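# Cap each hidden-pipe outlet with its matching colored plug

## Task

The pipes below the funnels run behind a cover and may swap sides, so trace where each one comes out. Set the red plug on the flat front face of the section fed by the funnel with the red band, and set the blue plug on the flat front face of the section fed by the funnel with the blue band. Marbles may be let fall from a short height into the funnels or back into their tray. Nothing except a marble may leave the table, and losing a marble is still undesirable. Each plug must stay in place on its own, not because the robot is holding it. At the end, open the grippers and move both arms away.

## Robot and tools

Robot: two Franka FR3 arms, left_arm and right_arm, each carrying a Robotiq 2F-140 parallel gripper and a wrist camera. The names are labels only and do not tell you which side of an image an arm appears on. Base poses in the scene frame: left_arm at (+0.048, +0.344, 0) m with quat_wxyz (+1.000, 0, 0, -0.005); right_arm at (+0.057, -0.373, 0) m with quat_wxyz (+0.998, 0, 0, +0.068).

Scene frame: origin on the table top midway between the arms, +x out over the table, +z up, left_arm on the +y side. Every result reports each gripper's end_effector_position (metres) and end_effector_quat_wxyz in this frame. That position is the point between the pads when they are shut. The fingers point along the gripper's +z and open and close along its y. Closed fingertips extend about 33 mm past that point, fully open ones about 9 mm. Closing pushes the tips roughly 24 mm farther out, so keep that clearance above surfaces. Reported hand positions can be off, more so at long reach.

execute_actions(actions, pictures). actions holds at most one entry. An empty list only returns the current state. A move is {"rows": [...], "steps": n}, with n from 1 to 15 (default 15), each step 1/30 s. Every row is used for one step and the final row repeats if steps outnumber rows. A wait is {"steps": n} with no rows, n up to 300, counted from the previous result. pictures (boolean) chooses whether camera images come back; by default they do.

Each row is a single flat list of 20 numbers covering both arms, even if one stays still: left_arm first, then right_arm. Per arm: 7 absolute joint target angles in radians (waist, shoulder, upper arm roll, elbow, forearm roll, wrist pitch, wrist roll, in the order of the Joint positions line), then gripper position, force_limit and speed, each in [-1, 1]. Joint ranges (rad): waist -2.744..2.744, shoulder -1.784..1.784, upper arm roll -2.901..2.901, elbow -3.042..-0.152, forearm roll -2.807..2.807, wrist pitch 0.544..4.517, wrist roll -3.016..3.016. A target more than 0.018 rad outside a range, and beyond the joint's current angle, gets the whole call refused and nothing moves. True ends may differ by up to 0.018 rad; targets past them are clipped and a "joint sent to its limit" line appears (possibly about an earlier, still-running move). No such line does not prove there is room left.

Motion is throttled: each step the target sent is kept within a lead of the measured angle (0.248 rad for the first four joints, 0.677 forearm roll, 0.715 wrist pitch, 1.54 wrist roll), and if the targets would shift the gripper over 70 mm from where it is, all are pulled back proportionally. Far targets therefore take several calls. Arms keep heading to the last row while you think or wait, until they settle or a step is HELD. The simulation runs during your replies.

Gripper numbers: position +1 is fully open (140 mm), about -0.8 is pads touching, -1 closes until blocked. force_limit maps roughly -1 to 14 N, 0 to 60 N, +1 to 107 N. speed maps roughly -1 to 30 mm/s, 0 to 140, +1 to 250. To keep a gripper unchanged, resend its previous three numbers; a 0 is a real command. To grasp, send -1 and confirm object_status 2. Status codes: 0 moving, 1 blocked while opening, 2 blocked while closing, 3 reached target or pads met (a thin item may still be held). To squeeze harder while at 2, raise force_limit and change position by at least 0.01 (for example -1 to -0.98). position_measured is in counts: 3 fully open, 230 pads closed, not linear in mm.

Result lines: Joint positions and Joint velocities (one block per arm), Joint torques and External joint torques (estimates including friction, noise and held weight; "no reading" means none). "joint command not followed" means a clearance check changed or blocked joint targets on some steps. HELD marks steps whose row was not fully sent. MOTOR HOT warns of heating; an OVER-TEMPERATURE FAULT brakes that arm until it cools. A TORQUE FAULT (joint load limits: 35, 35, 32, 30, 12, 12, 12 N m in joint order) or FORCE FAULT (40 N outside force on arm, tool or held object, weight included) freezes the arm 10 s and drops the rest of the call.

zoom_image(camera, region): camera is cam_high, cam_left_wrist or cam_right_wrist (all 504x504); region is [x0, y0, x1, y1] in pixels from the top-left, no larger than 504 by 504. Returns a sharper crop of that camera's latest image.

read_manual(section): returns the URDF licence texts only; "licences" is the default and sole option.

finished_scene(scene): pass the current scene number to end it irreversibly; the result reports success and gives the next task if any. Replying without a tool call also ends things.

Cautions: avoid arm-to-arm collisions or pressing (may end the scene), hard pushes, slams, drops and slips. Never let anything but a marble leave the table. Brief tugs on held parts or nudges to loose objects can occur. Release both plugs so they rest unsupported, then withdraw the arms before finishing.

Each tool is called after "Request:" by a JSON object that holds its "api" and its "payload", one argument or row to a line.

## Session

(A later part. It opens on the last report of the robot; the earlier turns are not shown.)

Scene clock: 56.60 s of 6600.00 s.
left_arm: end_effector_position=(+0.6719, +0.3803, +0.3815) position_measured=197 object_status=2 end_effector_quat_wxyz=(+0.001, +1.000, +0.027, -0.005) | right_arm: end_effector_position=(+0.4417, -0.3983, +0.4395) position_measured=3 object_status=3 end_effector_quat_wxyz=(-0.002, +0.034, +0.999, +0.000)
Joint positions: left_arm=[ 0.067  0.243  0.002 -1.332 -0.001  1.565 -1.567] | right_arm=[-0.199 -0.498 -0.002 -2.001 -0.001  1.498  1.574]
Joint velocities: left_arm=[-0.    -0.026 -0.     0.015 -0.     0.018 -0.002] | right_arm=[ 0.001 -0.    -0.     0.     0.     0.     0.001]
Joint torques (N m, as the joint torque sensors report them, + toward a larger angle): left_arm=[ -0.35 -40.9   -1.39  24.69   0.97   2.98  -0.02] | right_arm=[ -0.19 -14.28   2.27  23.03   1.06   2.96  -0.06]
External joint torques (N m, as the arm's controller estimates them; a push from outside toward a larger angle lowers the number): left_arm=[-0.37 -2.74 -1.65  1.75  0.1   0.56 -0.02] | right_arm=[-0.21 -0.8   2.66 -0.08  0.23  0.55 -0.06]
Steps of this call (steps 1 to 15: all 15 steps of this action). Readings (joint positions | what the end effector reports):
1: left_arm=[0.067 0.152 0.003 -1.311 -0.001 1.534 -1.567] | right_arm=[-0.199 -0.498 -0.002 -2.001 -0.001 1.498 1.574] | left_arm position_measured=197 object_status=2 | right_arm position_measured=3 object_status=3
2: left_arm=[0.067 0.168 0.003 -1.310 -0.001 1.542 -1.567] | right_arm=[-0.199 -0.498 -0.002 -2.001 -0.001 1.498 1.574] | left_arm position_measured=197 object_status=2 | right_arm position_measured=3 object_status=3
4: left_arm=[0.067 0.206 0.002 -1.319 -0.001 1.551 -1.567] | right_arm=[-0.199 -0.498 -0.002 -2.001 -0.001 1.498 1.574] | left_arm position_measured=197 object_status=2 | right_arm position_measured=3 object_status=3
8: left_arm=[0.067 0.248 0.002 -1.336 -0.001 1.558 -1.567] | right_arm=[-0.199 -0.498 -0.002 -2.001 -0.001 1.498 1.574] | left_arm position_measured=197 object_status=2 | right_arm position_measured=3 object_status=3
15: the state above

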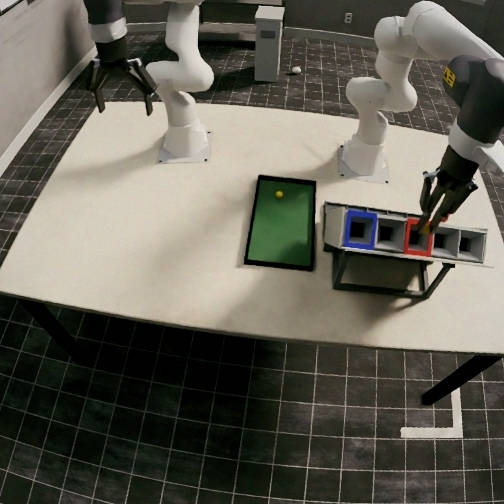

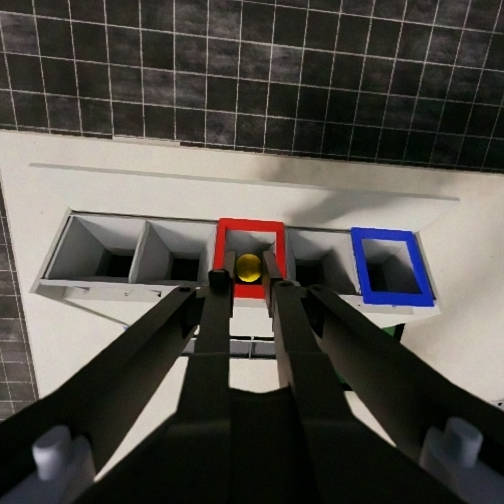

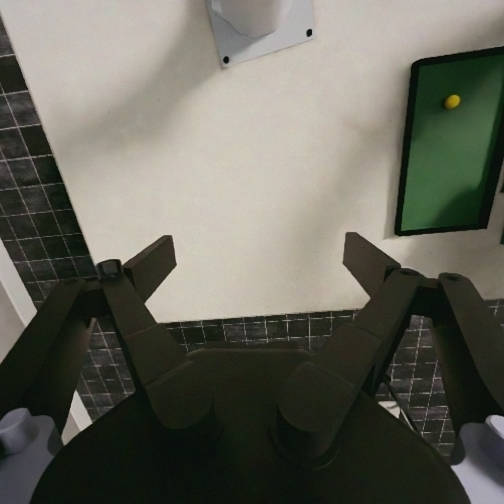

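Request:
{"api": "execute_actions", "payload": {
  "actions": [
    {"rows":[[0.067,0.24,0,-1.33,0,1.57,-1.57,-0.2,-0.8,0,-0.2,-0.5,0,-2.0,0,1.5,1.57,1,0,0]],"steps":10}
  ],
  "pictures": false
}}

Request:
{"api": "execute_actions", "payload": {
  "actions": [
    {"rows":[[0.2,-0.2,0,-1.6,0,1.5,-0.5,-0.2,-0.8,0,-0.2,-0.5,0,-2.0,0,1.5,1.57,1,0,0]],"steps":12}
  ],
  "pictures": false
}}

Request:
{"api": "execute_actions", "payload": {
  "actions": [
    {"rows":[[0.728,-0.5,0,-2.1,0,1.6,0.72,-0.2,-0.8,0,-0.2,-0.5,0,-2.0,0,1.5,1.57,1,0,0]],"steps":15}
  ],
  "pictures": false
}}

Request:
{"api": "execute_actions", "payload": {
  "actions": [
    {"steps":25}
  ]
}}

Request:
{"api": "execute_actions", "payload": {
  "actions": [
    {"rows":[[0.728,-0.234,0,-2.525,0,2.291,0.72,-0.2,-0.6,0,-0.2,-0.5,0,-2.0,0,1.5,1.57,1,0,0]],"steps":15}
  ],
  "pictures": false
}}

Request:
{"api": "execute_actions", "payload": {
  "actions": [
    {"steps":25}
  ]
}}

Scene clock: 63.37 s of 6600.00 s.
left_arm: end_effector_position=(+0.6729, +0.3803, +0.3829) position_measured=154 object_status=0 end_effector_quat_wxyz=(+0.001, +1.000, +0.027, -0.003) | right_arm: end_effector_position=(+0.4417, -0.3983, +0.4396) position_measured=3 object_status=3 end_effector_quat_wxyz=(-0.002, +0.034, +0.999, +0.000)
Joint positions: left_arm=[ 0.067  0.242  0.001 -1.331 -0.001  1.567 -1.567] | right_arm=[-0.199 -0.498 -0.002 -2.001 -0.001  1.498  1.574]
Joint velocities: left_arm=[-0.    -0.    -0.001 -0.    -0.001 -0.001  0.   ] | right_arm=[ 0.001  0.001 -0.    -0.     0.     0.001  0.   ]
Joint torques (N m, as the joint torque sensors report them, + toward a larger angle): left_arm=[ -0.43 -40.49  -0.77  26.07   1.01   2.86  -0.06] | right_arm=[ -0.92 -14.18   2.06  23.04   0.95   3.01  -0.07]
External joint torques (N m, as the arm's controller estimates them; a push from outside toward a larger angle lowers the number): left_arm=[-0.38 -1.06 -0.98  2.42  0.14  0.35 -0.06] | right_arm=[-0.96 -0.68  2.43 -0.09  0.13  0.6  -0.07]
Steps of this call (steps 1 to 15: the robot went on to your last target; steps 16 to 90: nothing new was sent; then 3.43 s passed at rest; steps 91 to 100: all 10 steps of this action). Readings (joint positions | what the end effector reports):
91: left_arm=[0.067 0.242 0.001 -1.331 -0.001 1.567 -1.567] | right_arm=[-0.199 -0.498 -0.002 -2.001 -0.001 1.498 1.574] | left_arm position_measured=197 object_status=0 | right_arm position_measured=3 object_status=3
92: left_arm=[0.067 0.242 0.001 -1.331 -0.001 1.567 -1.567] | right_arm=[-0.199 -0.498 -0.002 -2.001 -0.001 1.498 1.574] | left_arm position_measured=195 object_status=0 | right_arm position_measured=3 object_status=3
94: left_arm=[0.067 0.242 0.001 -1.331 -0.001 1.567 -1.567] | right_arm=[-0.199 -0.498 -0.002 -2.001 -0.001 1.498 1.574] | left_arm position_measured=175 object_status=0 | right_arm position_measured=3 object_status=3
98: left_arm=[0.067 0.242 0.001 -1.331 -0.001 1.567 -1.567] | right_arm=[-0.199 -0.498 -0.002 -2.001 -0.001 1.498 1.574] | left_arm position_measured=154 object_status=0 | right_arm position_measured=3 object_status=3
100: the state above

Scene clock: 63.77 s of 6600.00 s.
left_arm: end_effector_position=(+0.5480, +0.4404, +0.5105) position_measured=154 object_status=3 end_effector_quat_wxyz=(-0.028, +0.969, -0.239, +0.063) | right_arm: end_effector_position=(+0.4417, -0.3983, +0.4396) position_measured=3 object_status=3 end_effector_quat_wxyz=(-0.002, +0.034, +0.999, +0.000)
Joint positions: left_arm=[ 0.197 -0.201  0.004 -1.579 -0.002  1.515 -0.896] | right_arm=[-0.199 -0.498 -0.002 -2.001 -0.001  1.498  1.574]
Joint velocities: left_arm=[ 0.024 -0.371 -0.007 -0.019 -0.    -0.042  1.297] | right_arm=[-0.     0.001 -0.001  0.     0.001  0.001 -0.001]
Joint torques (N m, as the joint torque sensors report them, + toward a larger angle): left_arm=[ 1.69 -3.55 -3.01 11.96  1.08  1.71  0.4 ] | right_arm=[ -0.85 -13.35   1.75  22.6    0.85   3.09  -0.09]
External joint torques (N m, as the arm's controller estimates them; a push from outside toward a larger angle lowers the number): left_arm=[ 2.91 -1.   -1.38 -0.14  0.63 -0.39  0.42] | right_arm=[-0.84  0.04  2.19 -0.47  0.03  0.68 -0.09]
Steps of this call (steps 1 to 12: all 12 steps of this action). Readings (joint positions | what the end effector reports):
1: left_arm=[0.080 0.215 -0.007 -1.373 -0.002 1.566 -1.509] | right_arm=[-0.199 -0.498 -0.002 -2.001 -0.001 1.498 1.574] | left_arm position_measured=154 object_status=0 | right_arm position_measured=3 object_status=3
2: left_arm=[0.097 0.179 -0.010 -1.420 -0.002 1.558 -1.450] | right_arm=[-0.199 -0.498 -0.002 -2.001 -0.001 1.498 1.574] | left_arm position_measured=154 object_status=0 | right_arm position_measured=3 object_status=3
4: left_arm=[0.133 0.098 -0.007 -1.494 -0.002 1.544 -1.334] | right_arm=[-0.199 -0.498 -0.002 -2.001 -0.001 1.498 1.574] | left_arm position_measured=154 object_status=3 | right_arm position_measured=3 object_status=3
8: left_arm=[0.181 -0.083 0.003 -1.568 -0.002 1.525 -1.111] | right_arm=[-0.199 -0.498 -0.002 -2.001 -0.001 1.498 1.574] | left_arm position_measured=154 object_status=3 | right_arm position_measured=3 object_status=3
12: the state above

Scene clock: 64.27 s of 6600.00 s.
left_arm: end_effector_position=(+0.3476, +0.6005, +0.4030) position_measured=154 object_status=3 end_effector_quat_wxyz=(+0.008, +0.870, -0.493, +0.000) | right_arm: end_effector_position=(+0.4417, -0.3983, +0.4396) position_measured=3 object_status=3 end_effector_quat_wxyz=(-0.002, +0.034, +0.999, +0.000)
Joint positions: left_arm=[ 0.711 -0.487  0.008 -2.085 -0.002  1.584  0.169] | right_arm=[-0.199 -0.498 -0.002 -2.001 -0.001  1.498  1.574]
Joint velocities: left_arm=[ 0.266 -0.045  0.003 -0.265  0.     0.055  1.809] | right_arm=[ 0.002  0.     0.001 -0.001 -0.001 -0.001  0.   ]
Joint torques (N m, as the joint torque sensors report them, + toward a larger angle): left_arm=[ -2.37 -21.19  -5.83  31.32   1.07   3.39   0.67] | right_arm=[ -0.62 -14.1    1.42  22.99   0.94   2.89  -0.05]
External joint torques (N m, as the arm's controller estimates them; a push from outside toward a larger angle lowers the number): left_arm=[ 2.47 -2.55  0.71  3.04  0.85  0.3   0.68] | right_arm=[-0.7  -0.73  1.72 -0.03  0.12  0.49 -0.05]
Steps of this call (steps 1 to 15: all 15 steps of this action). Readings (joint positions | what the end effector reports):
1: left_arm=[0.227 -0.234 -0.010 -1.615 -0.004 1.526 -0.814] | right_arm=[-0.199 -0.498 -0.002 -2.001 -0.001 1.498 1.574] | left_arm position_measured=154 object_status=3 | right_arm position_measured=3 object_status=3
2: left_arm=[0.262 -0.272 -0.014 -1.657 -0.004 1.531 -0.734] | right_arm=[-0.199 -0.498 -0.002 -2.001 -0.001 1.498 1.574] | left_arm position_measured=154 object_status=3 | right_arm position_measured=3 object_status=3
4: left_arm=[0.342 -0.345 -0.011 -1.736 -0.004 1.543 -0.585] | right_arm=[-0.199 -0.498 -0.002 -2.001 -0.001 1.498 1.574] | left_arm position_measured=154 object_status=3 | right_arm position_measured=3 object_status=3
8: left_arm=[0.502 -0.437 -0.002 -1.884 -0.003 1.561 -0.336] | right_arm=[-0.199 -0.498 -0.002 -2.001 -0.001 1.498 1.574] | left_arm position_measured=154 object_status=3 | right_arm position_measured=3 object_status=3
15: the state above

Scene clock: 65.10 s of 6600.00 s.
left_arm: end_effector_position=(+0.3456, +0.6031, +0.4020) position_measured=154 object_status=3 end_effector_quat_wxyz=(+0.002, +0.720, -0.694, +0.001) | right_arm: end_effector_position=(+0.4417, -0.3983, +0.4396) position_measured=3 object_status=3 end_effector_quat_wxyz=(-0.002, +0.034, +0.999, +0.000)
Joint positions: left_arm=[ 0.726 -0.498  0.002 -2.099 -0.002  1.597  0.681] | right_arm=[-0.199 -0.498 -0.002 -2.001 -0.001  1.498  1.574]
Joint velocities: left_arm=[-0.001  0.     0.    -0.     0.001  0.001  0.117] | right_arm=[-0.002 -0.001  0.001  0.001  0.001  0.001  0.001]
Joint torques (N m, as the joint torque sensors report them, + toward a larger angle): left_arm=[  1.73 -14.89  -1.74  24.62   1.11   2.87   0.27] | right_arm=[ -0.47 -14.22   1.98  22.1    0.93   3.13  -0.11]
External joint torques (N m, as the arm's controller estimates them; a push from outside toward a larger angle lowers the number): left_arm=[ 1.74 -0.85 -1.28  0.94  0.33  0.43  0.27] | right_arm=[-0.45 -0.7   2.41 -1.03  0.11  0.73 -0.11]
Steps of this call (steps 1 to 25: the robot went on to your last target). Readings (joint positions | what the end effector reports):
1: left_arm=[0.717 -0.488 0.008 -2.092 -0.002 1.585 0.226] | right_arm=[-0.199 -0.498 -0.002 -2.001 -0.001 1.498 1.574] | left_arm position_measured=154 object_status=3 | right_arm position_measured=3 object_status=3
2: left_arm=[0.721 -0.490 0.007 -2.095 -0.002 1.587 0.277] | right_arm=[-0.199 -0.498 -0.002 -2.001 -0.001 1.498 1.574] | left_arm position_measured=154 object_status=3 | right_arm position_measured=3 object_status=3
4: left_arm=[0.724 -0.494 0.005 -2.098 -0.002 1.590 0.363] | right_arm=[-0.199 -0.498 -0.002 -2.001 -0.001 1.498 1.574] | left_arm position_measured=154 object_status=3 | right_arm position_measured=3 object_status=3
8: left_arm=[0.725 -0.497 0.002 -2.098 -0.002 1.594 0.488] | right_arm=[-0.199 -0.498 -0.002 -2.001 -0.001 1.498 1.574] | left_arm position_measured=154 object_status=3 | right_arm position_measured=3 object_status=3
25: the state above

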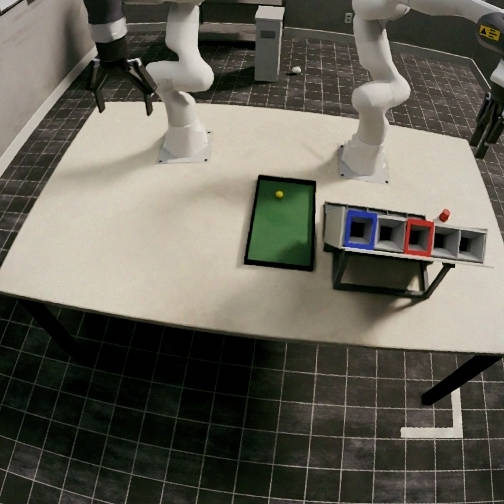

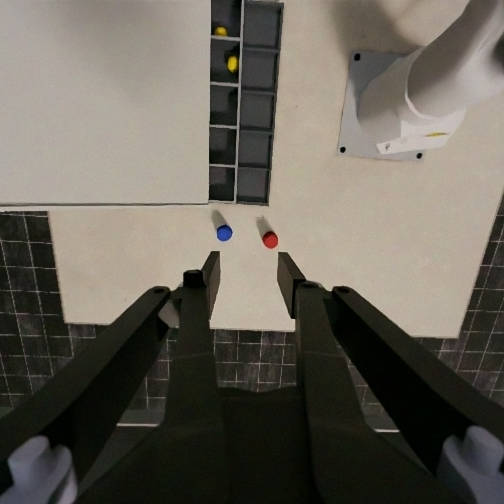

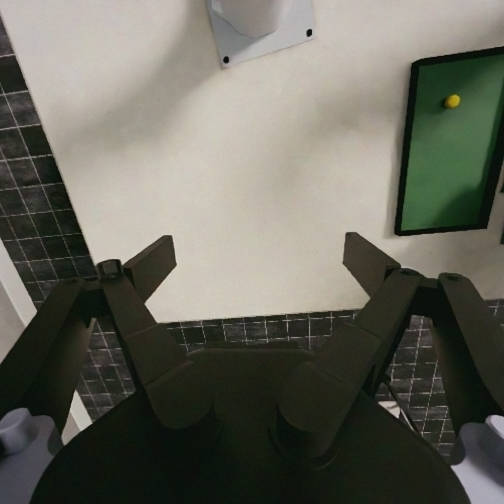

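Scene clock: 65.60 s of 6600.00 s.
left_arm: end_effector_position=(+0.3499, +0.6071, +0.1409) position_measured=154 object_status=3 end_effector_quat_wxyz=(+0.060, +0.711, -0.700, -0.004) | right_arm: end_effector_position=(+0.4417, -0.3983, +0.4396) position_measured=3 object_status=3 end_effector_quat_wxyz=(-0.002, +0.034, +0.999, +0.000)
Joint positions: left_arm=[ 0.726 -0.228  0.002 -2.521 -0.002  2.172  0.702] | right_arm=[-0.199 -0.498 -0.002 -2.001 -0.001  1.498  1.574]
Joint velocities: left_arm=[ 0.001  0.067 -0.001 -0.188  0.001  0.658  0.045] | right_arm=[ 0.001  0.001 -0.001  0.001  0.001  0.     0.001]
Joint torques (N m, as the joint torque sensors report them, + toward a larger angle): left_arm=[  1.42 -28.57  -1.62  29.79   0.9    3.76   0.41] | right_arm=[ -0.84 -13.97   1.78  22.27   0.95   2.89  -0.1 ]
External joint torques (N m, as the arm's controller estimates them; a push from outside toward a larger angle lowers the number): left_arm=[ 1.55  1.26 -1.27  0.91  0.24  0.61  0.41] | right_arm=[-0.8  -0.52  2.25 -0.86  0.13  0.48 -0.1 ]
Steps of this call (steps 1 to 15: all 15 steps of this action). Readings (joint positions | what the end effector reports):
1: left_arm=[0.726 -0.493 0.002 -2.110 -0.002 1.633 0.682] | right_arm=[-0.199 -0.498 -0.002 -2.001 -0.001 1.498 1.574] | left_arm position_measured=154 object_status=3 | right_arm position_measured=3 object_status=3
2: left_arm=[0.726 -0.477 0.002 -2.129 -0.002 1.672 0.683] | right_arm=[-0.199 -0.498 -0.002 -2.001 -0.001 1.498 1.574] | left_arm position_measured=154 object_status=3 | right_arm position_measured=3 object_status=3
4: left_arm=[0.726 -0.432 0.002 -2.178 -0.002 1.748 0.685] | right_arm=[-0.199 -0.498 -0.002 -2.001 -0.001 1.498 1.574] | left_arm position_measured=154 object_status=3 | right_arm position_measured=3 object_status=3
8: left_arm=[0.726 -0.341 0.002 -2.313 -0.002 1.902 0.689] | right_arm=[-0.199 -0.498 -0.002 -2.001 -0.001 1.498 1.574] | left_arm position_measured=154 object_status=3 | right_arm position_measured=3 object_status=3
15: the state above

Scene clock: 66.43 s of 6600.00 s.
left_arm: end_effector_position=(+0.3768, +0.6306, +0.1483) position_measured=154 object_status=3 end_effector_quat_wxyz=(+0.003, +0.708, -0.706, +0.001) | right_arm: end_effector_position=(+0.4417, -0.3983, +0.4396) position_measured=3 object_status=3 end_effector_quat_wxyz=(-0.002, +0.034, +0.999, +0.000)
Joint positions: left_arm=[ 0.726 -0.232  0.002 -2.525 -0.002  2.288  0.715] | right_arm=[-0.199 -0.498 -0.002 -2.001 -0.001  1.498  1.574]
Joint velocities: left_arm=[ 0.     0.001  0.002  0.    -0.     0.005  0.002] | right_arm=[ 0.001  0.001 -0.001 -0.001  0.     0.001  0.001]
Joint torques (N m, as the joint torque sensors report them, + toward a larger angle): left_arm=[  1.63 -22.68  -1.51  24.48   0.91   2.83   0.38] | right_arm=[ -0.51 -14.22   1.9   23.05   1.     3.12   0.02]
External joint torques (N m, as the arm's controller estimates them; a push from outside toward a larger angle lowers the number): left_arm=[ 1.53 -0.92 -1.39  2.37  0.32  0.4   0.38] | right_arm=[-0.5  -0.97  2.32  0.07  0.18  0.72  0.02]
Steps of this call (steps 1 to 25: the robot went on to your last target). Readings (joint positions | what the end effector reports):
1: left_arm=[0.726 -0.228 0.002 -2.525 -0.002 2.192 0.704] | right_arm=[-0.199 -0.498 -0.002 -2.001 -0.001 1.498 1.574] | left_arm position_measured=154 object_status=3 | right_arm position_measured=3 object_status=3
2: left_arm=[0.726 -0.228 0.002 -2.525 -0.002 2.209 0.705] | right_arm=[-0.199 -0.498 -0.002 -2.001 -0.001 1.498 1.574] | left_arm position_measured=154 object_status=3 | right_arm position_measured=3 object_status=3
4: left_arm=[0.726 -0.230 0.002 -2.525 -0.002 2.235 0.707] | right_arm=[-0.199 -0.498 -0.002 -2.001 -0.001 1.498 1.574] | left_arm position_measured=154 object_status=3 | right_arm position_measured=3 object_status=3
8: left_arm=[0.726 -0.232 0.002 -2.525 -0.002 2.265 0.710] | right_arm=[-0.199 -0.498 -0.002 -2.001 -0.001 1.498 1.574] | left_arm position_measured=154 object_status=3 | right_arm position_measured=3 object_status=3
25: the state above

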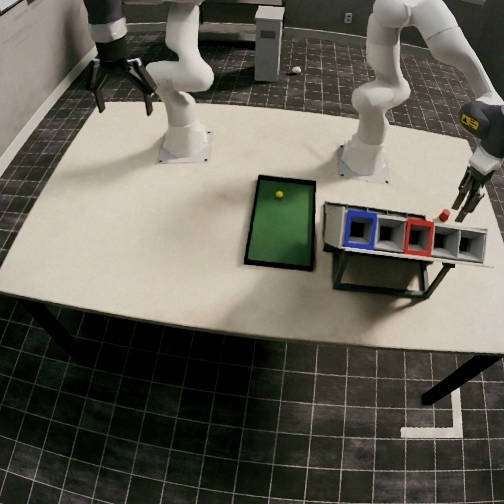

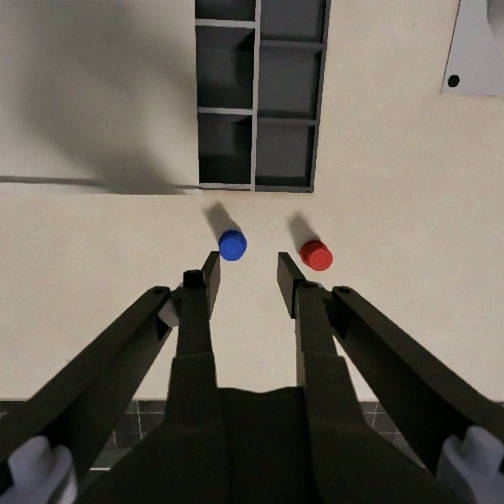

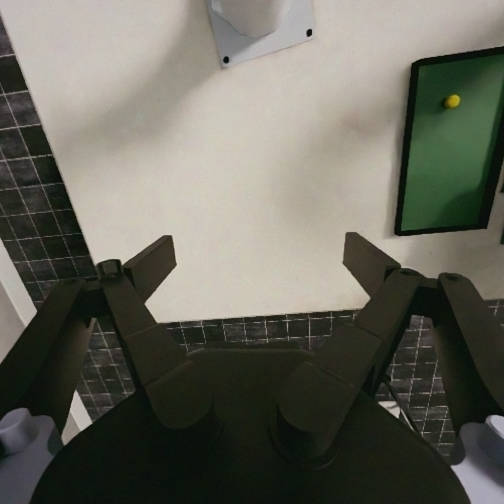

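Request:
{"api": "execute_actions", "payload": {
  "actions": [
    {"rows":[[0.693,-0.158,0,-2.503,0,2.36,0.684,-0.2,-0.6,0,-0.2,-0.5,0,-2.0,0,1.5,1.57,1,0,0]],"steps":12}
  ]
}}

Request:
{"api": "execute_actions", "payload": {
  "actions": [
    {"rows":[[0.693,-0.145,0,-2.507,0,2.43,0.684,-0.2,-0.6,0,-0.2,-0.5,0,-2.0,0,1.5,1.57,1,0,0],[0.693,-0.13,0,-2.512,0,2.45,0.684,-0.2,-0.6,0,-0.2,-0.5,0,-2.0,0,1.5,1.57,1,0,0],[0.693,-0.115,0,-2.517,0,2.47,0.684,-0.2,-0.6,0,-0.2,-0.5,0,-2.0,0,1.5,1.57,1,0,0],[0.693,-0.1,0,-2.522,0,2.49,0.684,-0.2,-0.6,0,-0.2,-0.5,0,-2.0,0,1.5,1.57,1,0,0],[0.693,-0.085,0,-2.527,0,2.51,0.684,-0.2,-0.6,0,-0.2,-0.5,0,-2.0,0,1.5,1.57,1,0,0],[0.693,-0.07,0,-2.532,0,2.53,0.684,-0.2,-0.6,0,-0.2,-0.5,0,-2.0,0,1.5,1.57,1,0,0],[0.693,-0.055,0,-2.536,0,2.55,0.684,-0.2,-0.6,0,-0.2,-0.5,0,-2.0,0,1.5,1.57,1,0,0],[0.693,-0.04,0,-2.54,0,2.57,0.684,-0.2,-0.6,0,-0.2,-0.5,0,-2.0,0,1.5,1.57,1,0,0],[0.693,-0.025,0,-2.544,0,2.582,0.684,-0.2,-0.6,0,-0.2,-0.5,0,-2.0,0,1.5,1.57,1,0,0],[0.693,-0.01,0,-2.548,0,2.582,0.684,-0.2,-0.6,0,-0.2,-0.5,0,-2.0,0,1.5,1.57,1,0,0],[0.693,0.005,0,-2.552,0,2.582,0.684,-0.2,-0.6,0,-0.2,-0.5,0,-2.0,0,1.5,1.57,1,0,0],[0.693,0.025,0,-2.557,0,2.582,0.684,-0.2,-0.6,0,-0.2,-0.5,0,-2.0,0,1.5,1.57,1,0,0]],"steps":15}
  ],
  "pictures": false
}}

Request:
{"api": "execute_actions", "payload": {
  "actions": [
    {"steps":12}
  ]
}}

Request:
{"api": "execute_actions", "payload": {
  "actions": [
    {"rows":[[0.693,0.025,0,-2.557,0,2.582,0.684,-1,-0.6,-0.3,-0.2,-0.5,0,-2.0,0,1.5,1.57,1,0,0]],"steps":14}
  ],
  "pictures": false
}}

Request:
{"api": "execute_actions", "payload": {
  "actions": [
    {"rows":[[0.72,-0.26,0,-2.55,0,2.25,0.72,-1,-0.6,-0.3,-0.2,-0.5,0,-2.0,0,1.5,1.57,1,0,0]],"steps":12}
  ],
  "pictures": false
}}

Request:
{"api": "execute_actions", "payload": {
  "actions": [
    {"rows":[[0.65,-0.796,0,-2.92,0,2.159,1.41,-1,-0.6,-0.3,-0.2,-0.5,0,-2.0,0,1.5,1.57,1,0,0]],"steps":12}
  ],
  "pictures": false
}}

Request:
{"api": "execute_actions", "payload": {
  "actions": [
    {"rows":[[-0.153,-0.796,0,-2.955,0,2.159,1.41,-1,-0.6,-0.3,-0.2,-0.5,0,-2.0,0,1.5,1.57,1,0,0]],"steps":15}
  ],
  "pictures": false
}}

Request:
{"api": "execute_actions", "payload": {
  "actions": [
    {"steps":15}
  ]
}}

Scene clock: 81.50 s of 6600.00 s.
left_arm: end_effector_position=(+0.3989, +0.6307, +0.1307) position_measured=154 object_status=3 end_effector_quat_wxyz=(-0.003, +0.704, -0.710, +0.001) | right_arm: end_effector_position=(+0.4417, -0.3983, +0.4396) position_measured=3 object_status=3 end_effector_quat_wxyz=(-0.002, +0.034, +0.999, +0.000)
Joint positions: left_arm=[ 0.695 -0.16  -0.    -2.505 -0.002  2.351  0.696] | right_arm=[-0.199 -0.498 -0.002 -2.001 -0.001  1.498  1.574]
Joint velocities: left_arm=[-0.001  0.001 -0.     0.008  0.002  0.041 -0.026] | right_arm=[ 0.    -0.001  0.001 -0.    -0.    -0.    -0.001]
Joint torques (N m, as the joint torque sensors report them, + toward a larger angle): left_arm=[ -1.13 -22.65  -1.23  26.03   0.9    2.8   -0.1 ] | right_arm=[ -0.33 -13.88   1.89  22.53   1.06   3.07  -0.01]
External joint torques (N m, as the arm's controller estimates them; a push from outside toward a larger angle lowers the number): left_arm=[-1.14  0.99 -1.1   4.62  0.34  0.39 -0.1 ] | right_arm=[-0.38 -0.35  2.24 -0.59  0.24  0.66 -0.01]
Steps of this call (steps 1 to 15: the robot went on to your last target; steps 16 to 90: nothing new was sent; then 11.67 s passed at rest; steps 91 to 102: all 12 steps of this action). Readings (joint positions | what the end effector reports):
91: left_arm=[0.720 -0.220 0.004 -2.518 -0.002 2.299 0.713] | right_arm=[-0.199 -0.498 -0.002 -2.001 -0.001 1.498 1.574] | left_arm position_measured=154 object_status=3 | right_arm position_measured=3 object_status=3
92: left_arm=[0.712 -0.201 0.004 -2.511 -0.002 2.311 0.711] | right_arm=[-0.199 -0.498 -0.002 -2.001 -0.001 1.498 1.574] | left_arm position_measured=154 object_status=3 | right_arm position_measured=3 object_status=3
94: left_arm=[0.701 -0.175 0.001 -2.507 -0.002 2.326 0.706] | right_arm=[-0.199 -0.498 -0.002 -2.001 -0.001 1.498 1.574] | left_arm position_measured=154 object_status=3 | right_arm position_measured=3 object_status=3
98: left_arm=[0.696 -0.160 -0.000 -2.507 -0.002 2.342 0.700] | right_arm=[-0.199 -0.498 -0.002 -2.001 -0.001 1.498 1.574] | left_arm position_measured=154 object_status=3 | right_arm position_measured=3 object_status=3
102: the state above

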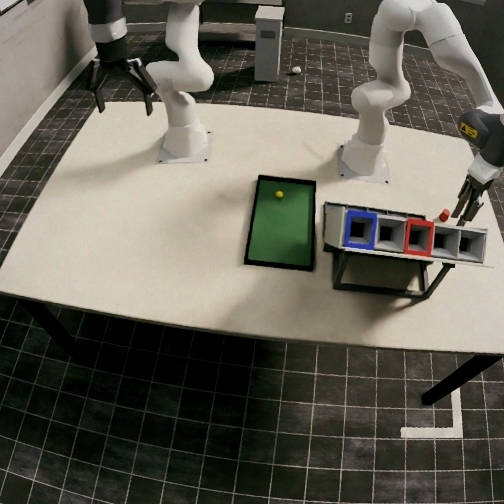

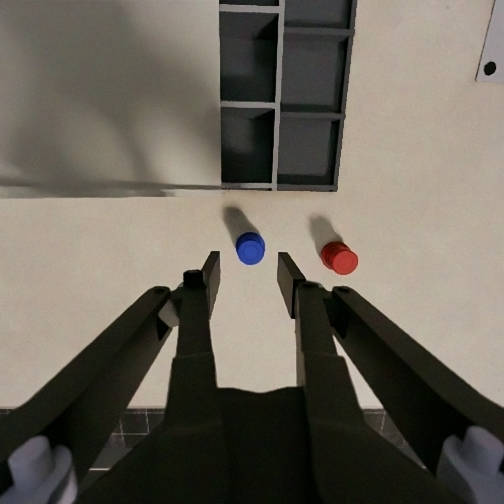

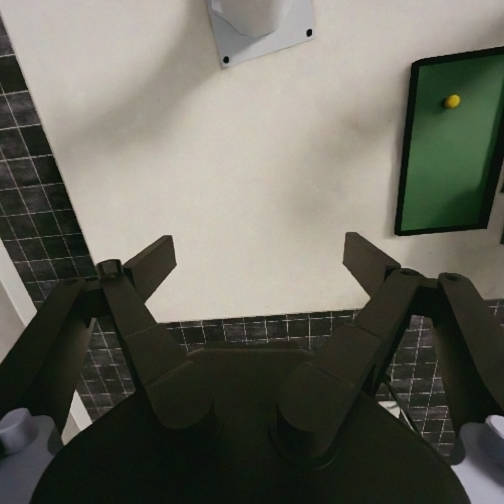

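Scene clock: 82.00 s of 6600.00 s.
left_arm: end_effector_position=(+0.3928, +0.6258, +0.0476) position_measured=154 object_status=3 end_effector_quat_wxyz=(+0.010, +0.706, -0.708, -0.000) | right_arm: end_effector_position=(+0.4417, -0.3983, +0.4396) position_measured=3 object_status=3 end_effector_quat_wxyz=(-0.002, +0.034, +0.999, +0.000)
Joint positions: left_arm=[ 0.695  0.018 -0.    -2.556 -0.002  2.554  0.689] | right_arm=[-0.199 -0.498 -0.002 -2.001 -0.001  1.498  1.574]
Joint velocities: left_arm=[-0.     0.16   0.001 -0.068 -0.001  0.126 -0.004] | right_arm=[ 0.001 -0.     0.    -0.001  0.     0.001 -0.   ]
Joint torques (N m, as the joint torque sensors report them, + toward a larger angle): left_arm=[ -1.45 -31.18  -0.9   23.23   0.74   3.4   -0.11] | right_arm=[ -1.05 -13.67   2.08  22.84   0.97   3.04  -0.01]
External joint torques (N m, as the arm's controller estimates them; a push from outside toward a larger angle lowers the number): left_arm=[-1.48  1.29 -0.95  0.93  0.3   0.34 -0.11] | right_arm=[-1.04 -0.26  2.52 -0.21  0.15  0.65 -0.01]
Steps of this call (steps 1 to 15: all 15 steps of this action). Readings (joint positions | what the end effector reports):
1: left_arm=[0.695 -0.158 -0.000 -2.505 -0.002 2.363 0.695] | right_arm=[-0.199 -0.498 -0.002 -2.001 -0.001 1.498 1.574] | left_arm position_measured=154 object_status=3 | right_arm position_measured=3 object_status=3
2: left_arm=[0.695 -0.153 -0.000 -2.505 -0.002 2.379 0.694] | right_arm=[-0.199 -0.498 -0.002 -2.001 -0.001 1.498 1.574] | left_arm position_measured=154 object_status=3 | right_arm position_measured=3 object_status=3
4: left_arm=[0.695 -0.133 -0.000 -2.509 -0.002 2.412 0.693] | right_arm=[-0.199 -0.498 -0.002 -2.001 -0.001 1.498 1.574] | left_arm position_measured=154 object_status=3 | right_arm position_measured=3 object_status=3
8: left_arm=[0.695 -0.075 -0.000 -2.528 -0.002 2.483 0.691] | right_arm=[-0.199 -0.498 -0.002 -2.001 -0.001 1.498 1.574] | left_arm position_measured=154 object_status=3 | right_arm position_measured=3 object_status=3
15: the state above

Scene clock: 82.40 s of 6600.00 s.
left_arm: end_effector_position=(+0.3963, +0.6287, +0.0462) position_measured=154 object_status=3 end_effector_quat_wxyz=(+0.003, +0.706, -0.708, +0.000) | right_arm: end_effector_position=(+0.4417, -0.3983, +0.4396) position_measured=3 object_status=3 end_effector_quat_wxyz=(-0.002, +0.034, +0.999, +0.000)
Joint positions: left_arm=[ 0.695  0.024 -0.    -2.558 -0.002  2.577  0.688] | right_arm=[-0.199 -0.498 -0.002 -2.001 -0.001  1.498  1.574]
Joint velocities: left_arm=[ 0.     0.001 -0.     0.     0.     0.015 -0.   ] | right_arm=[-0.001 -0.001  0.     0.     0.002  0.001  0.001]
Joint torques (N m, as the joint torque sensors report them, + toward a larger angle): left_arm=[ -1.94 -26.77  -0.46  21.52   0.77   2.79   0.06] | right_arm=[ -0.54 -15.02   2.35  22.76   0.98   3.05  -0.1 ]
External joint torques (N m, as the arm's controller estimates them; a push from outside toward a larger angle lowers the number): left_arm=[-1.89  0.47 -0.44  2.89  0.34  0.35  0.06] | right_arm=[-0.52 -1.52  2.8  -0.33  0.16  0.65 -0.1 ]
Steps of this call (steps 1 to 12: the robot went on to your last target). Readings (joint positions | what the end effector reports):
1: left_arm=[0.695 0.022 -0.000 -2.558 -0.002 2.558 0.689] | right_arm=[-0.199 -0.498 -0.002 -2.001 -0.001 1.498 1.574] | left_arm position_measured=154 object_status=3 | right_arm position_measured=3 object_status=3
2: left_arm=[0.695 0.024 -0.000 -2.558 -0.002 2.561 0.689] | right_arm=[-0.199 -0.498 -0.002 -2.001 -0.001 1.498 1.574] | left_arm position_measured=154 object_status=3 | right_arm position_measured=3 object_status=3
4: left_arm=[0.695 0.024 -0.000 -2.558 -0.002 2.567 0.689] | right_arm=[-0.199 -0.498 -0.002 -2.001 -0.001 1.498 1.574] | left_arm position_measured=154 object_status=3 | right_arm position_measured=3 object_status=3
8: left_arm=[0.695 0.024 -0.000 -2.558 -0.002 2.574 0.689] | right_arm=[-0.199 -0.498 -0.002 -2.001 -0.001 1.498 1.574] | left_arm position_measured=154 object_status=3 | right_arm position_measured=3 object_status=3
12: the state above

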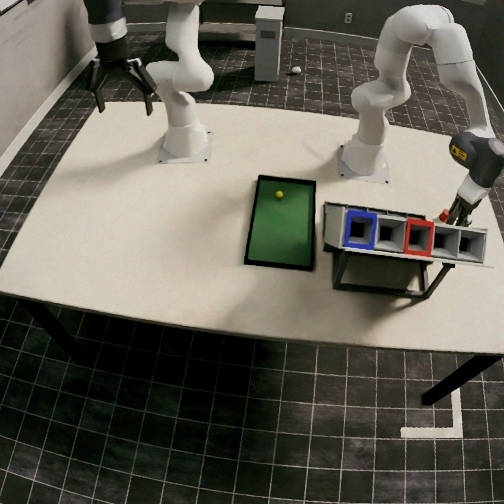

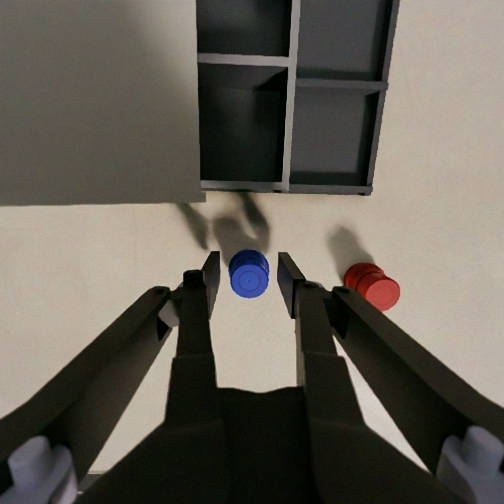

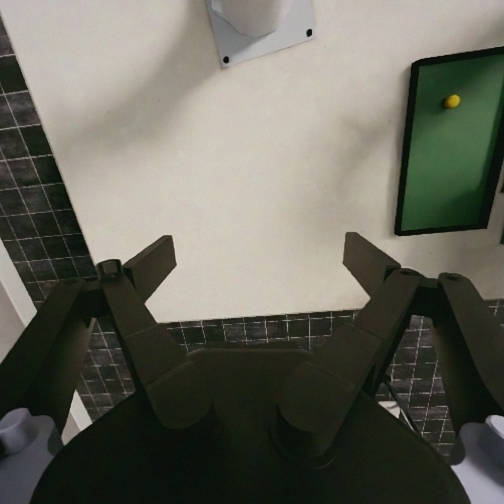

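Scene clock: 82.87 s of 6600.00 s.
left_arm: end_effector_position=(+0.3969, +0.6292, +0.0465) position_measured=188 object_status=2 end_effector_quat_wxyz=(+0.002, +0.707, -0.708, +0.000) | right_arm: end_effector_position=(+0.4417, -0.3983, +0.4396) position_measured=3 object_status=3 end_effector_quat_wxyz=(-0.002, +0.034, +0.999, +0.000)
Joint positions: left_arm=[ 0.695  0.024 -0.    -2.558 -0.002  2.578  0.688] | right_arm=[-0.199 -0.498 -0.002 -2.001 -0.001  1.498  1.574]
Joint velocities: left_arm=[ 0.001 -0.    -0.    -0.    -0.    -0.    -0.001] | right_arm=[-0.     0.002 -0.    -0.001  0.     0.001  0.002]
Joint torques (N m, as the joint torque sensors report them, + toward a larger angle): left_arm=[ -1.18 -26.75  -0.19  20.7    0.72   3.04  -0.09] | right_arm=[ -0.62 -13.89   1.54  23.03   0.93   2.98  -0.02]
External joint torques (N m, as the arm's controller estimates them; a push from outside toward a larger angle lowers the number): left_arm=[-1.18  0.55 -0.2   2.    0.3   0.58 -0.09] | right_arm=[-0.59 -0.65  1.99  0.06  0.12  0.58 -0.02]
Steps of this call (steps 1 to 14: all 14 steps of this action). Readings (joint positions | what the end effector reports):
1: left_arm=[0.695 0.024 -0.000 -2.558 -0.002 2.577 0.688] | right_arm=[-0.199 -0.498 -0.002 -2.001 -0.001 1.498 1.574] | left_arm position_measured=154 object_status=0 | right_arm position_measured=3 object_status=3
2: left_arm=[0.695 0.024 -0.000 -2.558 -0.002 2.578 0.688] | right_arm=[-0.199 -0.498 -0.002 -2.001 -0.001 1.498 1.574] | left_arm position_measured=159 object_status=0 | right_arm position_measured=3 object_status=3
4: left_arm=[0.695 0.024 -0.000 -2.558 -0.002 2.578 0.688] | right_arm=[-0.199 -0.498 -0.002 -2.001 -0.001 1.498 1.574] | left_arm position_measured=171 object_status=0 | right_arm position_measured=3 object_status=3
8: left_arm=[0.695 0.024 -0.000 -2.558 -0.002 2.578 0.688] | right_arm=[-0.199 -0.498 -0.002 -2.001 -0.001 1.498 1.574] | left_arm position_measured=188 object_status=0 | right_arm position_measured=3 object_status=3
14: the state above

Scene clock: 83.27 s of 6600.00 s.
left_arm: end_effector_position=(+0.3760, +0.6243, +0.1520) position_measured=188 object_status=2 end_effector_quat_wxyz=(-0.002, +0.707, -0.707, +0.001) | right_arm: end_effector_position=(+0.4417, -0.3983, +0.4396) position_measured=3 object_status=3 end_effector_quat_wxyz=(-0.002, +0.034, +0.999, +0.000)
Joint positions: left_arm=[ 0.718 -0.261 -0.    -2.547 -0.002  2.29   0.708] | right_arm=[-0.199 -0.498 -0.002 -2.001 -0.001  1.498  1.574]
Joint velocities: left_arm=[ 0.002  0.    -0.001 -0.049  0.002 -0.235  0.028] | right_arm=[ 0.001 -0.     0.001 -0.001  0.    -0.001 -0.   ]
Joint torques (N m, as the joint torque sensors report them, + toward a larger angle): left_arm=[  0.67 -20.35  -0.03  23.79   0.91   2.37   0.27] | right_arm=[ -0.44 -14.35   1.8   22.35   1.04   3.03   0.01]
External joint torques (N m, as the arm's controller estimates them; a push from outside toward a larger angle lowers the number): left_arm=[ 0.68  1.07  0.21  0.58  0.29 -0.32  0.27] | right_arm=[-0.45 -0.98  2.19 -0.65  0.22  0.64  0.01]
Steps of this call (steps 1 to 12: all 12 steps of this action). Readings (joint positions | what the end effector reports):
1: left_arm=[0.698 -0.001 -0.002 -2.563 -0.002 2.536 0.690] | right_arm=[-0.199 -0.498 -0.002 -2.001 -0.001 1.498 1.574] | left_arm position_measured=188 object_status=2 | right_arm position_measured=3 object_status=3
2: left_arm=[0.702 -0.051 -0.002 -2.569 -0.002 2.494 0.692] | right_arm=[-0.199 -0.498 -0.002 -2.001 -0.001 1.498 1.574] | left_arm position_measured=188 object_status=2 | right_arm position_measured=3 object_status=3
4: left_arm=[0.711 -0.157 -0.001 -2.561 -0.002 2.420 0.696] | right_arm=[-0.199 -0.498 -0.002 -2.001 -0.001 1.498 1.574] | left_arm position_measured=188 object_status=2 | right_arm position_measured=3 object_status=3
8: left_arm=[0.717 -0.256 -0.000 -2.541 -0.002 2.334 0.703] | right_arm=[-0.199 -0.498 -0.002 -2.001 -0.001 1.498 1.574] | left_arm position_measured=188 object_status=2 | right_arm position_measured=3 object_status=3
12: the state above

Scene clock: 83.67 s of 6600.00 s.
left_arm: end_effector_position=(+0.2963, +0.5300, +0.1698) position_measured=188 object_status=2 end_effector_quat_wxyz=(+0.027, -0.497, +0.867, +0.003) | right_arm: end_effector_position=(+0.4417, -0.3983, +0.4396) position_measured=3 object_status=3 end_effector_quat_wxyz=(-0.002, +0.034, +0.999, +0.000)
Joint positions: left_arm=[ 0.653 -0.783  0.    -2.908 -0.002  2.179  1.173] | right_arm=[-0.199 -0.498 -0.002 -2.001 -0.001  1.498  1.574]
Joint velocities: left_arm=[-0.015 -0.196 -0.001 -0.097 -0.001 -0.095  0.771] | right_arm=[ 0.002  0.001 -0.    -0.001 -0.     0.     0.   ]
Joint torques (N m, as the joint torque sensors report them, + toward a larger angle): left_arm=[-1.13 -1.89 -0.86 23.93  1.    1.99  0.42] | right_arm=[ -0.07 -13.87   1.62  23.29   1.07   3.     0.02]
External joint torques (N m, as the arm's controller estimates them; a push from outside toward a larger angle lowers the number): left_arm=[-1.2  -0.75 -0.22  1.72  0.28 -0.33  0.44] | right_arm=[-0.09 -0.54  2.02  0.27  0.25  0.6   0.02]
Steps of this call (steps 1 to 12: all 12 steps of this action). Readings (joint positions | what the end effector reports):
1: left_arm=[0.710 -0.289 0.002 -2.579 -0.002 2.282 0.745] | right_arm=[-0.199 -0.498 -0.002 -2.001 -0.001 1.498 1.574] | left_arm position_measured=188 object_status=2 | right_arm position_measured=3 object_status=3
2: left_arm=[0.700 -0.334 0.002 -2.626 -0.002 2.270 0.784] | right_arm=[-0.199 -0.498 -0.002 -2.001 -0.001 1.498 1.574] | left_arm position_measured=188 object_status=2 | right_arm position_measured=3 object_status=3
4: left_arm=[0.682 -0.428 0.001 -2.720 -0.002 2.248 0.858] | right_arm=[-0.199 -0.498 -0.002 -2.001 -0.001 1.498 1.574] | left_arm position_measured=188 object_status=2 | right_arm position_measured=3 object_status=3
8: left_arm=[0.658 -0.694 0.000 -2.886 -0.002 2.196 1.045] | right_arm=[-0.199 -0.498 -0.002 -2.001 -0.001 1.498 1.574] | left_arm position_measured=188 object_status=2 | right_arm position_measured=3 object_status=3
12: the state above

Scene clock: 84.17 s of 6600.00 s.
left_arm: end_effector_position=(+0.3311, +0.3006, +0.1504) position_measured=188 object_status=2 end_effector_quat_wxyz=(+0.002, -0.030, +1.000, +0.001) | right_arm: end_effector_position=(+0.4417, -0.3983, +0.4396) position_measured=3 object_status=3 end_effector_quat_wxyz=(-0.002, +0.034, +0.999, +0.000)
Joint positions: left_arm=[-0.141 -0.793 -0.004 -2.953 -0.     2.163  1.358] | right_arm=[-0.199 -0.498 -0.002 -2.001 -0.001  1.498  1.574]
Joint velocities: left_arm=[-0.139 -0.     0.014 -0.009 -0.001 -0.012  0.16 ] | right_arm=[ 0.001 -0.    -0.001 -0.001  0.001 -0.    -0.001]
Joint torques (N m, as the joint torque sensors report them, + toward a larger angle): left_arm=[-0.07 -5.34 -0.3  24.77  0.69  1.97  0.34] | right_arm=[ -0.72 -14.01   2.25  22.54   1.     3.06   0.03]
External joint torques (N m, as the arm's controller estimates them; a push from outside toward a larger angle lowers the number): left_arm=[-1.12 -1.11 -0.28  1.48  0.   -0.46  0.34] | right_arm=[-0.72 -0.5   2.67 -0.6   0.18  0.66  0.03]
Steps of this call (steps 1 to 15: all 15 steps of this action). Readings (joint positions | what the end effector reports):
1: left_arm=[0.603 -0.789 0.010 -2.917 -0.001 2.178 1.194] | right_arm=[-0.199 -0.498 -0.002 -2.001 -0.001 1.498 1.574] | left_arm position_measured=188 object_status=2 | right_arm position_measured=3 object_status=3
2: left_arm=[0.533 -0.792 0.008 -2.926 -0.001 2.176 1.213] | right_arm=[-0.199 -0.498 -0.002 -2.001 -0.001 1.498 1.574] | left_arm position_measured=188 object_status=2 | right_arm position_measured=3 object_status=3
4: left_arm=[0.387 -0.792 0.005 -2.941 -0.001 2.172 1.248] | right_arm=[-0.199 -0.498 -0.002 -2.001 -0.001 1.498 1.574] | left_arm position_measured=188 object_status=2 | right_arm position_measured=3 object_status=3
8: left_arm=[0.080 -0.793 0.001 -2.951 -0.000 2.167 1.303] | right_arm=[-0.199 -0.498 -0.002 -2.001 -0.001 1.498 1.574] | left_arm position_measured=188 object_status=2 | right_arm position_measured=3 object_status=3
15: the state above

Scene clock: 84.67 s of 6600.00 s.
left_arm: end_effector_position=(+0.3299, +0.2981, +0.1500) position_measured=188 object_status=2 end_effector_quat_wxyz=(+0.001, -0.006, +1.000, +0.000) | right_arm: end_effector_position=(+0.4417, -0.3983, +0.4396) position_measured=3 object_status=3 end_effector_quat_wxyz=(-0.002, +0.034, +0.999, +0.000)
Joint positions: left_arm=[-0.151 -0.793 -0.002 -2.954 -0.     2.162  1.397] | right_arm=[-0.199 -0.498 -0.002 -2.001 -0.001  1.498  1.574]
Joint velocities: left_arm=[ 0.     0.    -0.     0.    -0.    -0.001  0.031] | right_arm=[ 0.     0.     0.001  0.     0.001 -0.001 -0.001]
Joint torques (N m, as the joint torque sensors report them, + toward a larger angle): left_arm=[-1.13 -5.14  0.62 24.1   0.71  2.09  0.32] | right_arm=[ -0.69 -13.95   2.55  22.14   0.96   3.01   0.03]
External joint torques (N m, as the arm's controller estimates them; a push from outside toward a larger angle lowers the number): left_arm=[-1.11 -0.99  1.28  0.84  0.03 -0.33  0.32] | right_arm=[-0.74 -0.51  2.9  -0.96  0.13  0.6   0.03]
Steps of this call (steps 1 to 15: the robot went on to your last target). Readings (joint positions | what the end effector reports):
1: left_arm=[-0.145 -0.793 -0.003 -2.954 -0.000 2.163 1.363] | right_arm=[-0.199 -0.498 -0.002 -2.001 -0.001 1.498 1.574] | left_arm position_measured=188 object_status=2 | right_arm position_measured=3 object_status=3
2: left_arm=[-0.147 -0.793 -0.003 -2.954 -0.000 2.163 1.367] | right_arm=[-0.199 -0.498 -0.002 -2.001 -0.001 1.498 1.574] | left_arm position_measured=188 object_status=2 | right_arm position_measured=3 object_status=3
4: left_arm=[-0.149 -0.793 -0.002 -2.954 -0.000 2.162 1.375] | right_arm=[-0.199 -0.498 -0.002 -2.001 -0.001 1.498 1.574] | left_arm position_measured=188 object_status=2 | right_arm position_measured=3 object_status=3
8: left_arm=[-0.150 -0.793 -0.002 -2.954 -0.000 2.162 1.386] | right_arm=[-0.199 -0.498 -0.002 -2.001 -0.001 1.498 1.574] | left_arm position_measured=188 object_status=2 | right_arm position_measured=3 object_status=3
15: the state above

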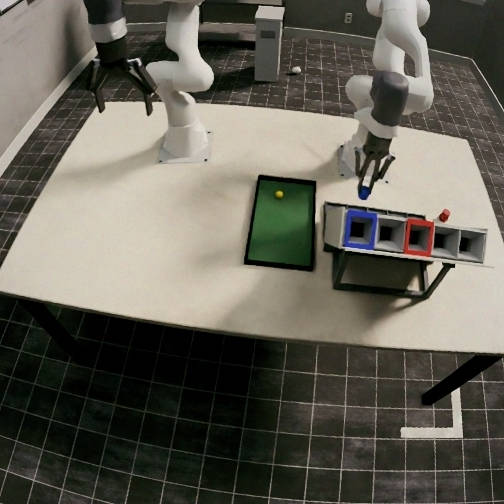

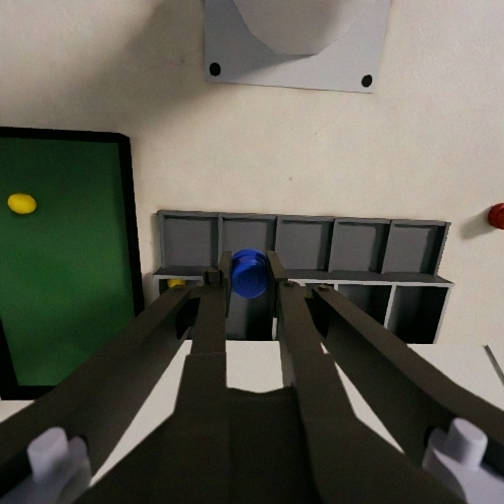

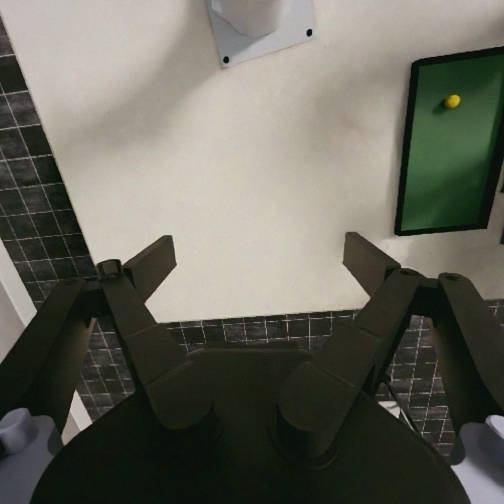

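Request:
{"api": "execute_actions", "payload": {
  "actions": []
}}

Scene clock: 94.43 s of 6600.00 s.
left_arm: end_effector_position=(+0.3298, +0.2981, +0.1499) position_measured=188 object_status=2 end_effector_quat_wxyz=(+0.000, -0.001, +1.000, +0.000) | right_arm: end_effector_position=(+0.4417, -0.3983, +0.4396) position_measured=3 object_status=3 end_effector_quat_wxyz=(-0.002, +0.034, +0.999, +0.000)
Joint positions: left_arm=[-0.151 -0.793 -0.002 -2.954 -0.     2.161  1.406] | right_arm=[-0.199 -0.498 -0.002 -2.001 -0.001  1.498  1.574]
Joint velocities: left_arm=[-0.     0.     0.001 -0.    -0.     0.     0.001] | right_arm=[ 0.002  0.001  0.001 -0.     0.002  0.001  0.   ]
Joint torques (N m, as the joint torque sensors report them, + toward a larger angle): left_arm=[-1.35 -3.69  0.34 24.78  0.64  2.16  0.41] | right_arm=[ -0.8  -13.79   2.57  23.19   0.97   3.03  -0.12]
External joint torques (N m, as the arm's controller estimates them; a push from outside toward a larger angle lowers the number): left_arm=[-1.34  0.48  0.98  1.53 -0.03 -0.26  0.41] | right_arm=[-0.86 -0.46  2.91  0.18  0.14  0.63 -0.12]
Steps of this call (steps 1 to 15: the robot went on to your last target; steps 16 to 90: nothing new was sent; then 6.77 s passed at rest). Readings (joint positions | what the end effector reports):
1: left_arm=[-0.151 -0.793 -0.002 -2.954 -0.000 2.162 1.398] | right_arm=[-0.199 -0.498 -0.002 -2.001 -0.001 1.498 1.574] | left_arm position_measured=188 object_status=2 | right_arm position_measured=3 object_status=3
2: left_arm=[-0.151 -0.793 -0.002 -2.954 -0.000 2.162 1.399] | right_arm=[-0.199 -0.498 -0.002 -2.001 -0.001 1.498 1.574] | left_arm position_measured=188 object_status=2 | right_arm position_measured=3 object_status=3
4: left_arm=[-0.151 -0.793 -0.002 -2.954 -0.000 2.162 1.400] | right_arm=[-0.199 -0.498 -0.002 -2.001 -0.001 1.498 1.574] | left_arm position_measured=188 object_status=2 | right_arm position_measured=3 object_status=3
8: left_arm=[-0.151 -0.793 -0.002 -2.954 -0.000 2.161 1.402] | right_arm=[-0.199 -0.498 -0.002 -2.001 -0.001 1.498 1.574] | left_arm position_measured=188 object_status=2 | right_arm position_measured=3 object_status=3
90: the state above
All arms were judged still, so your last target was given up. Only a new action makes them travel on or press farther. Fingers that are still opening or closing keep moving.

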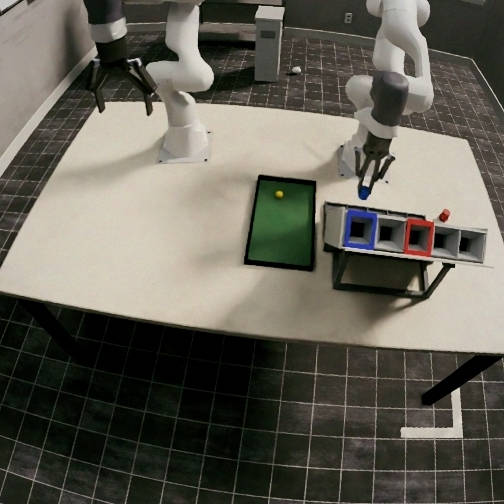

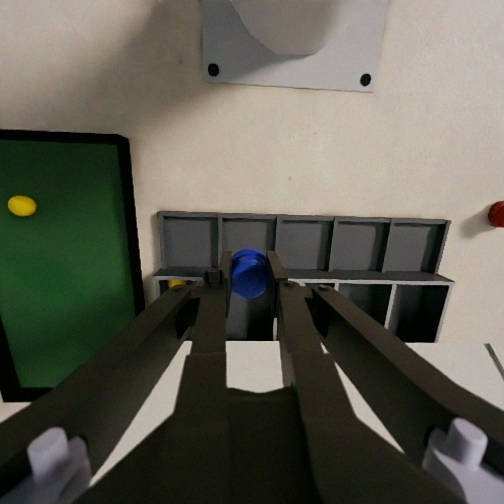

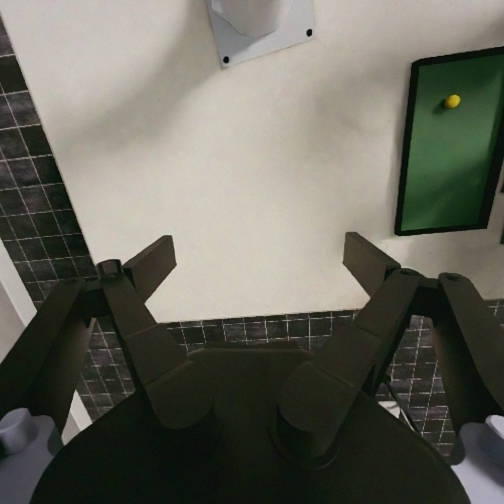

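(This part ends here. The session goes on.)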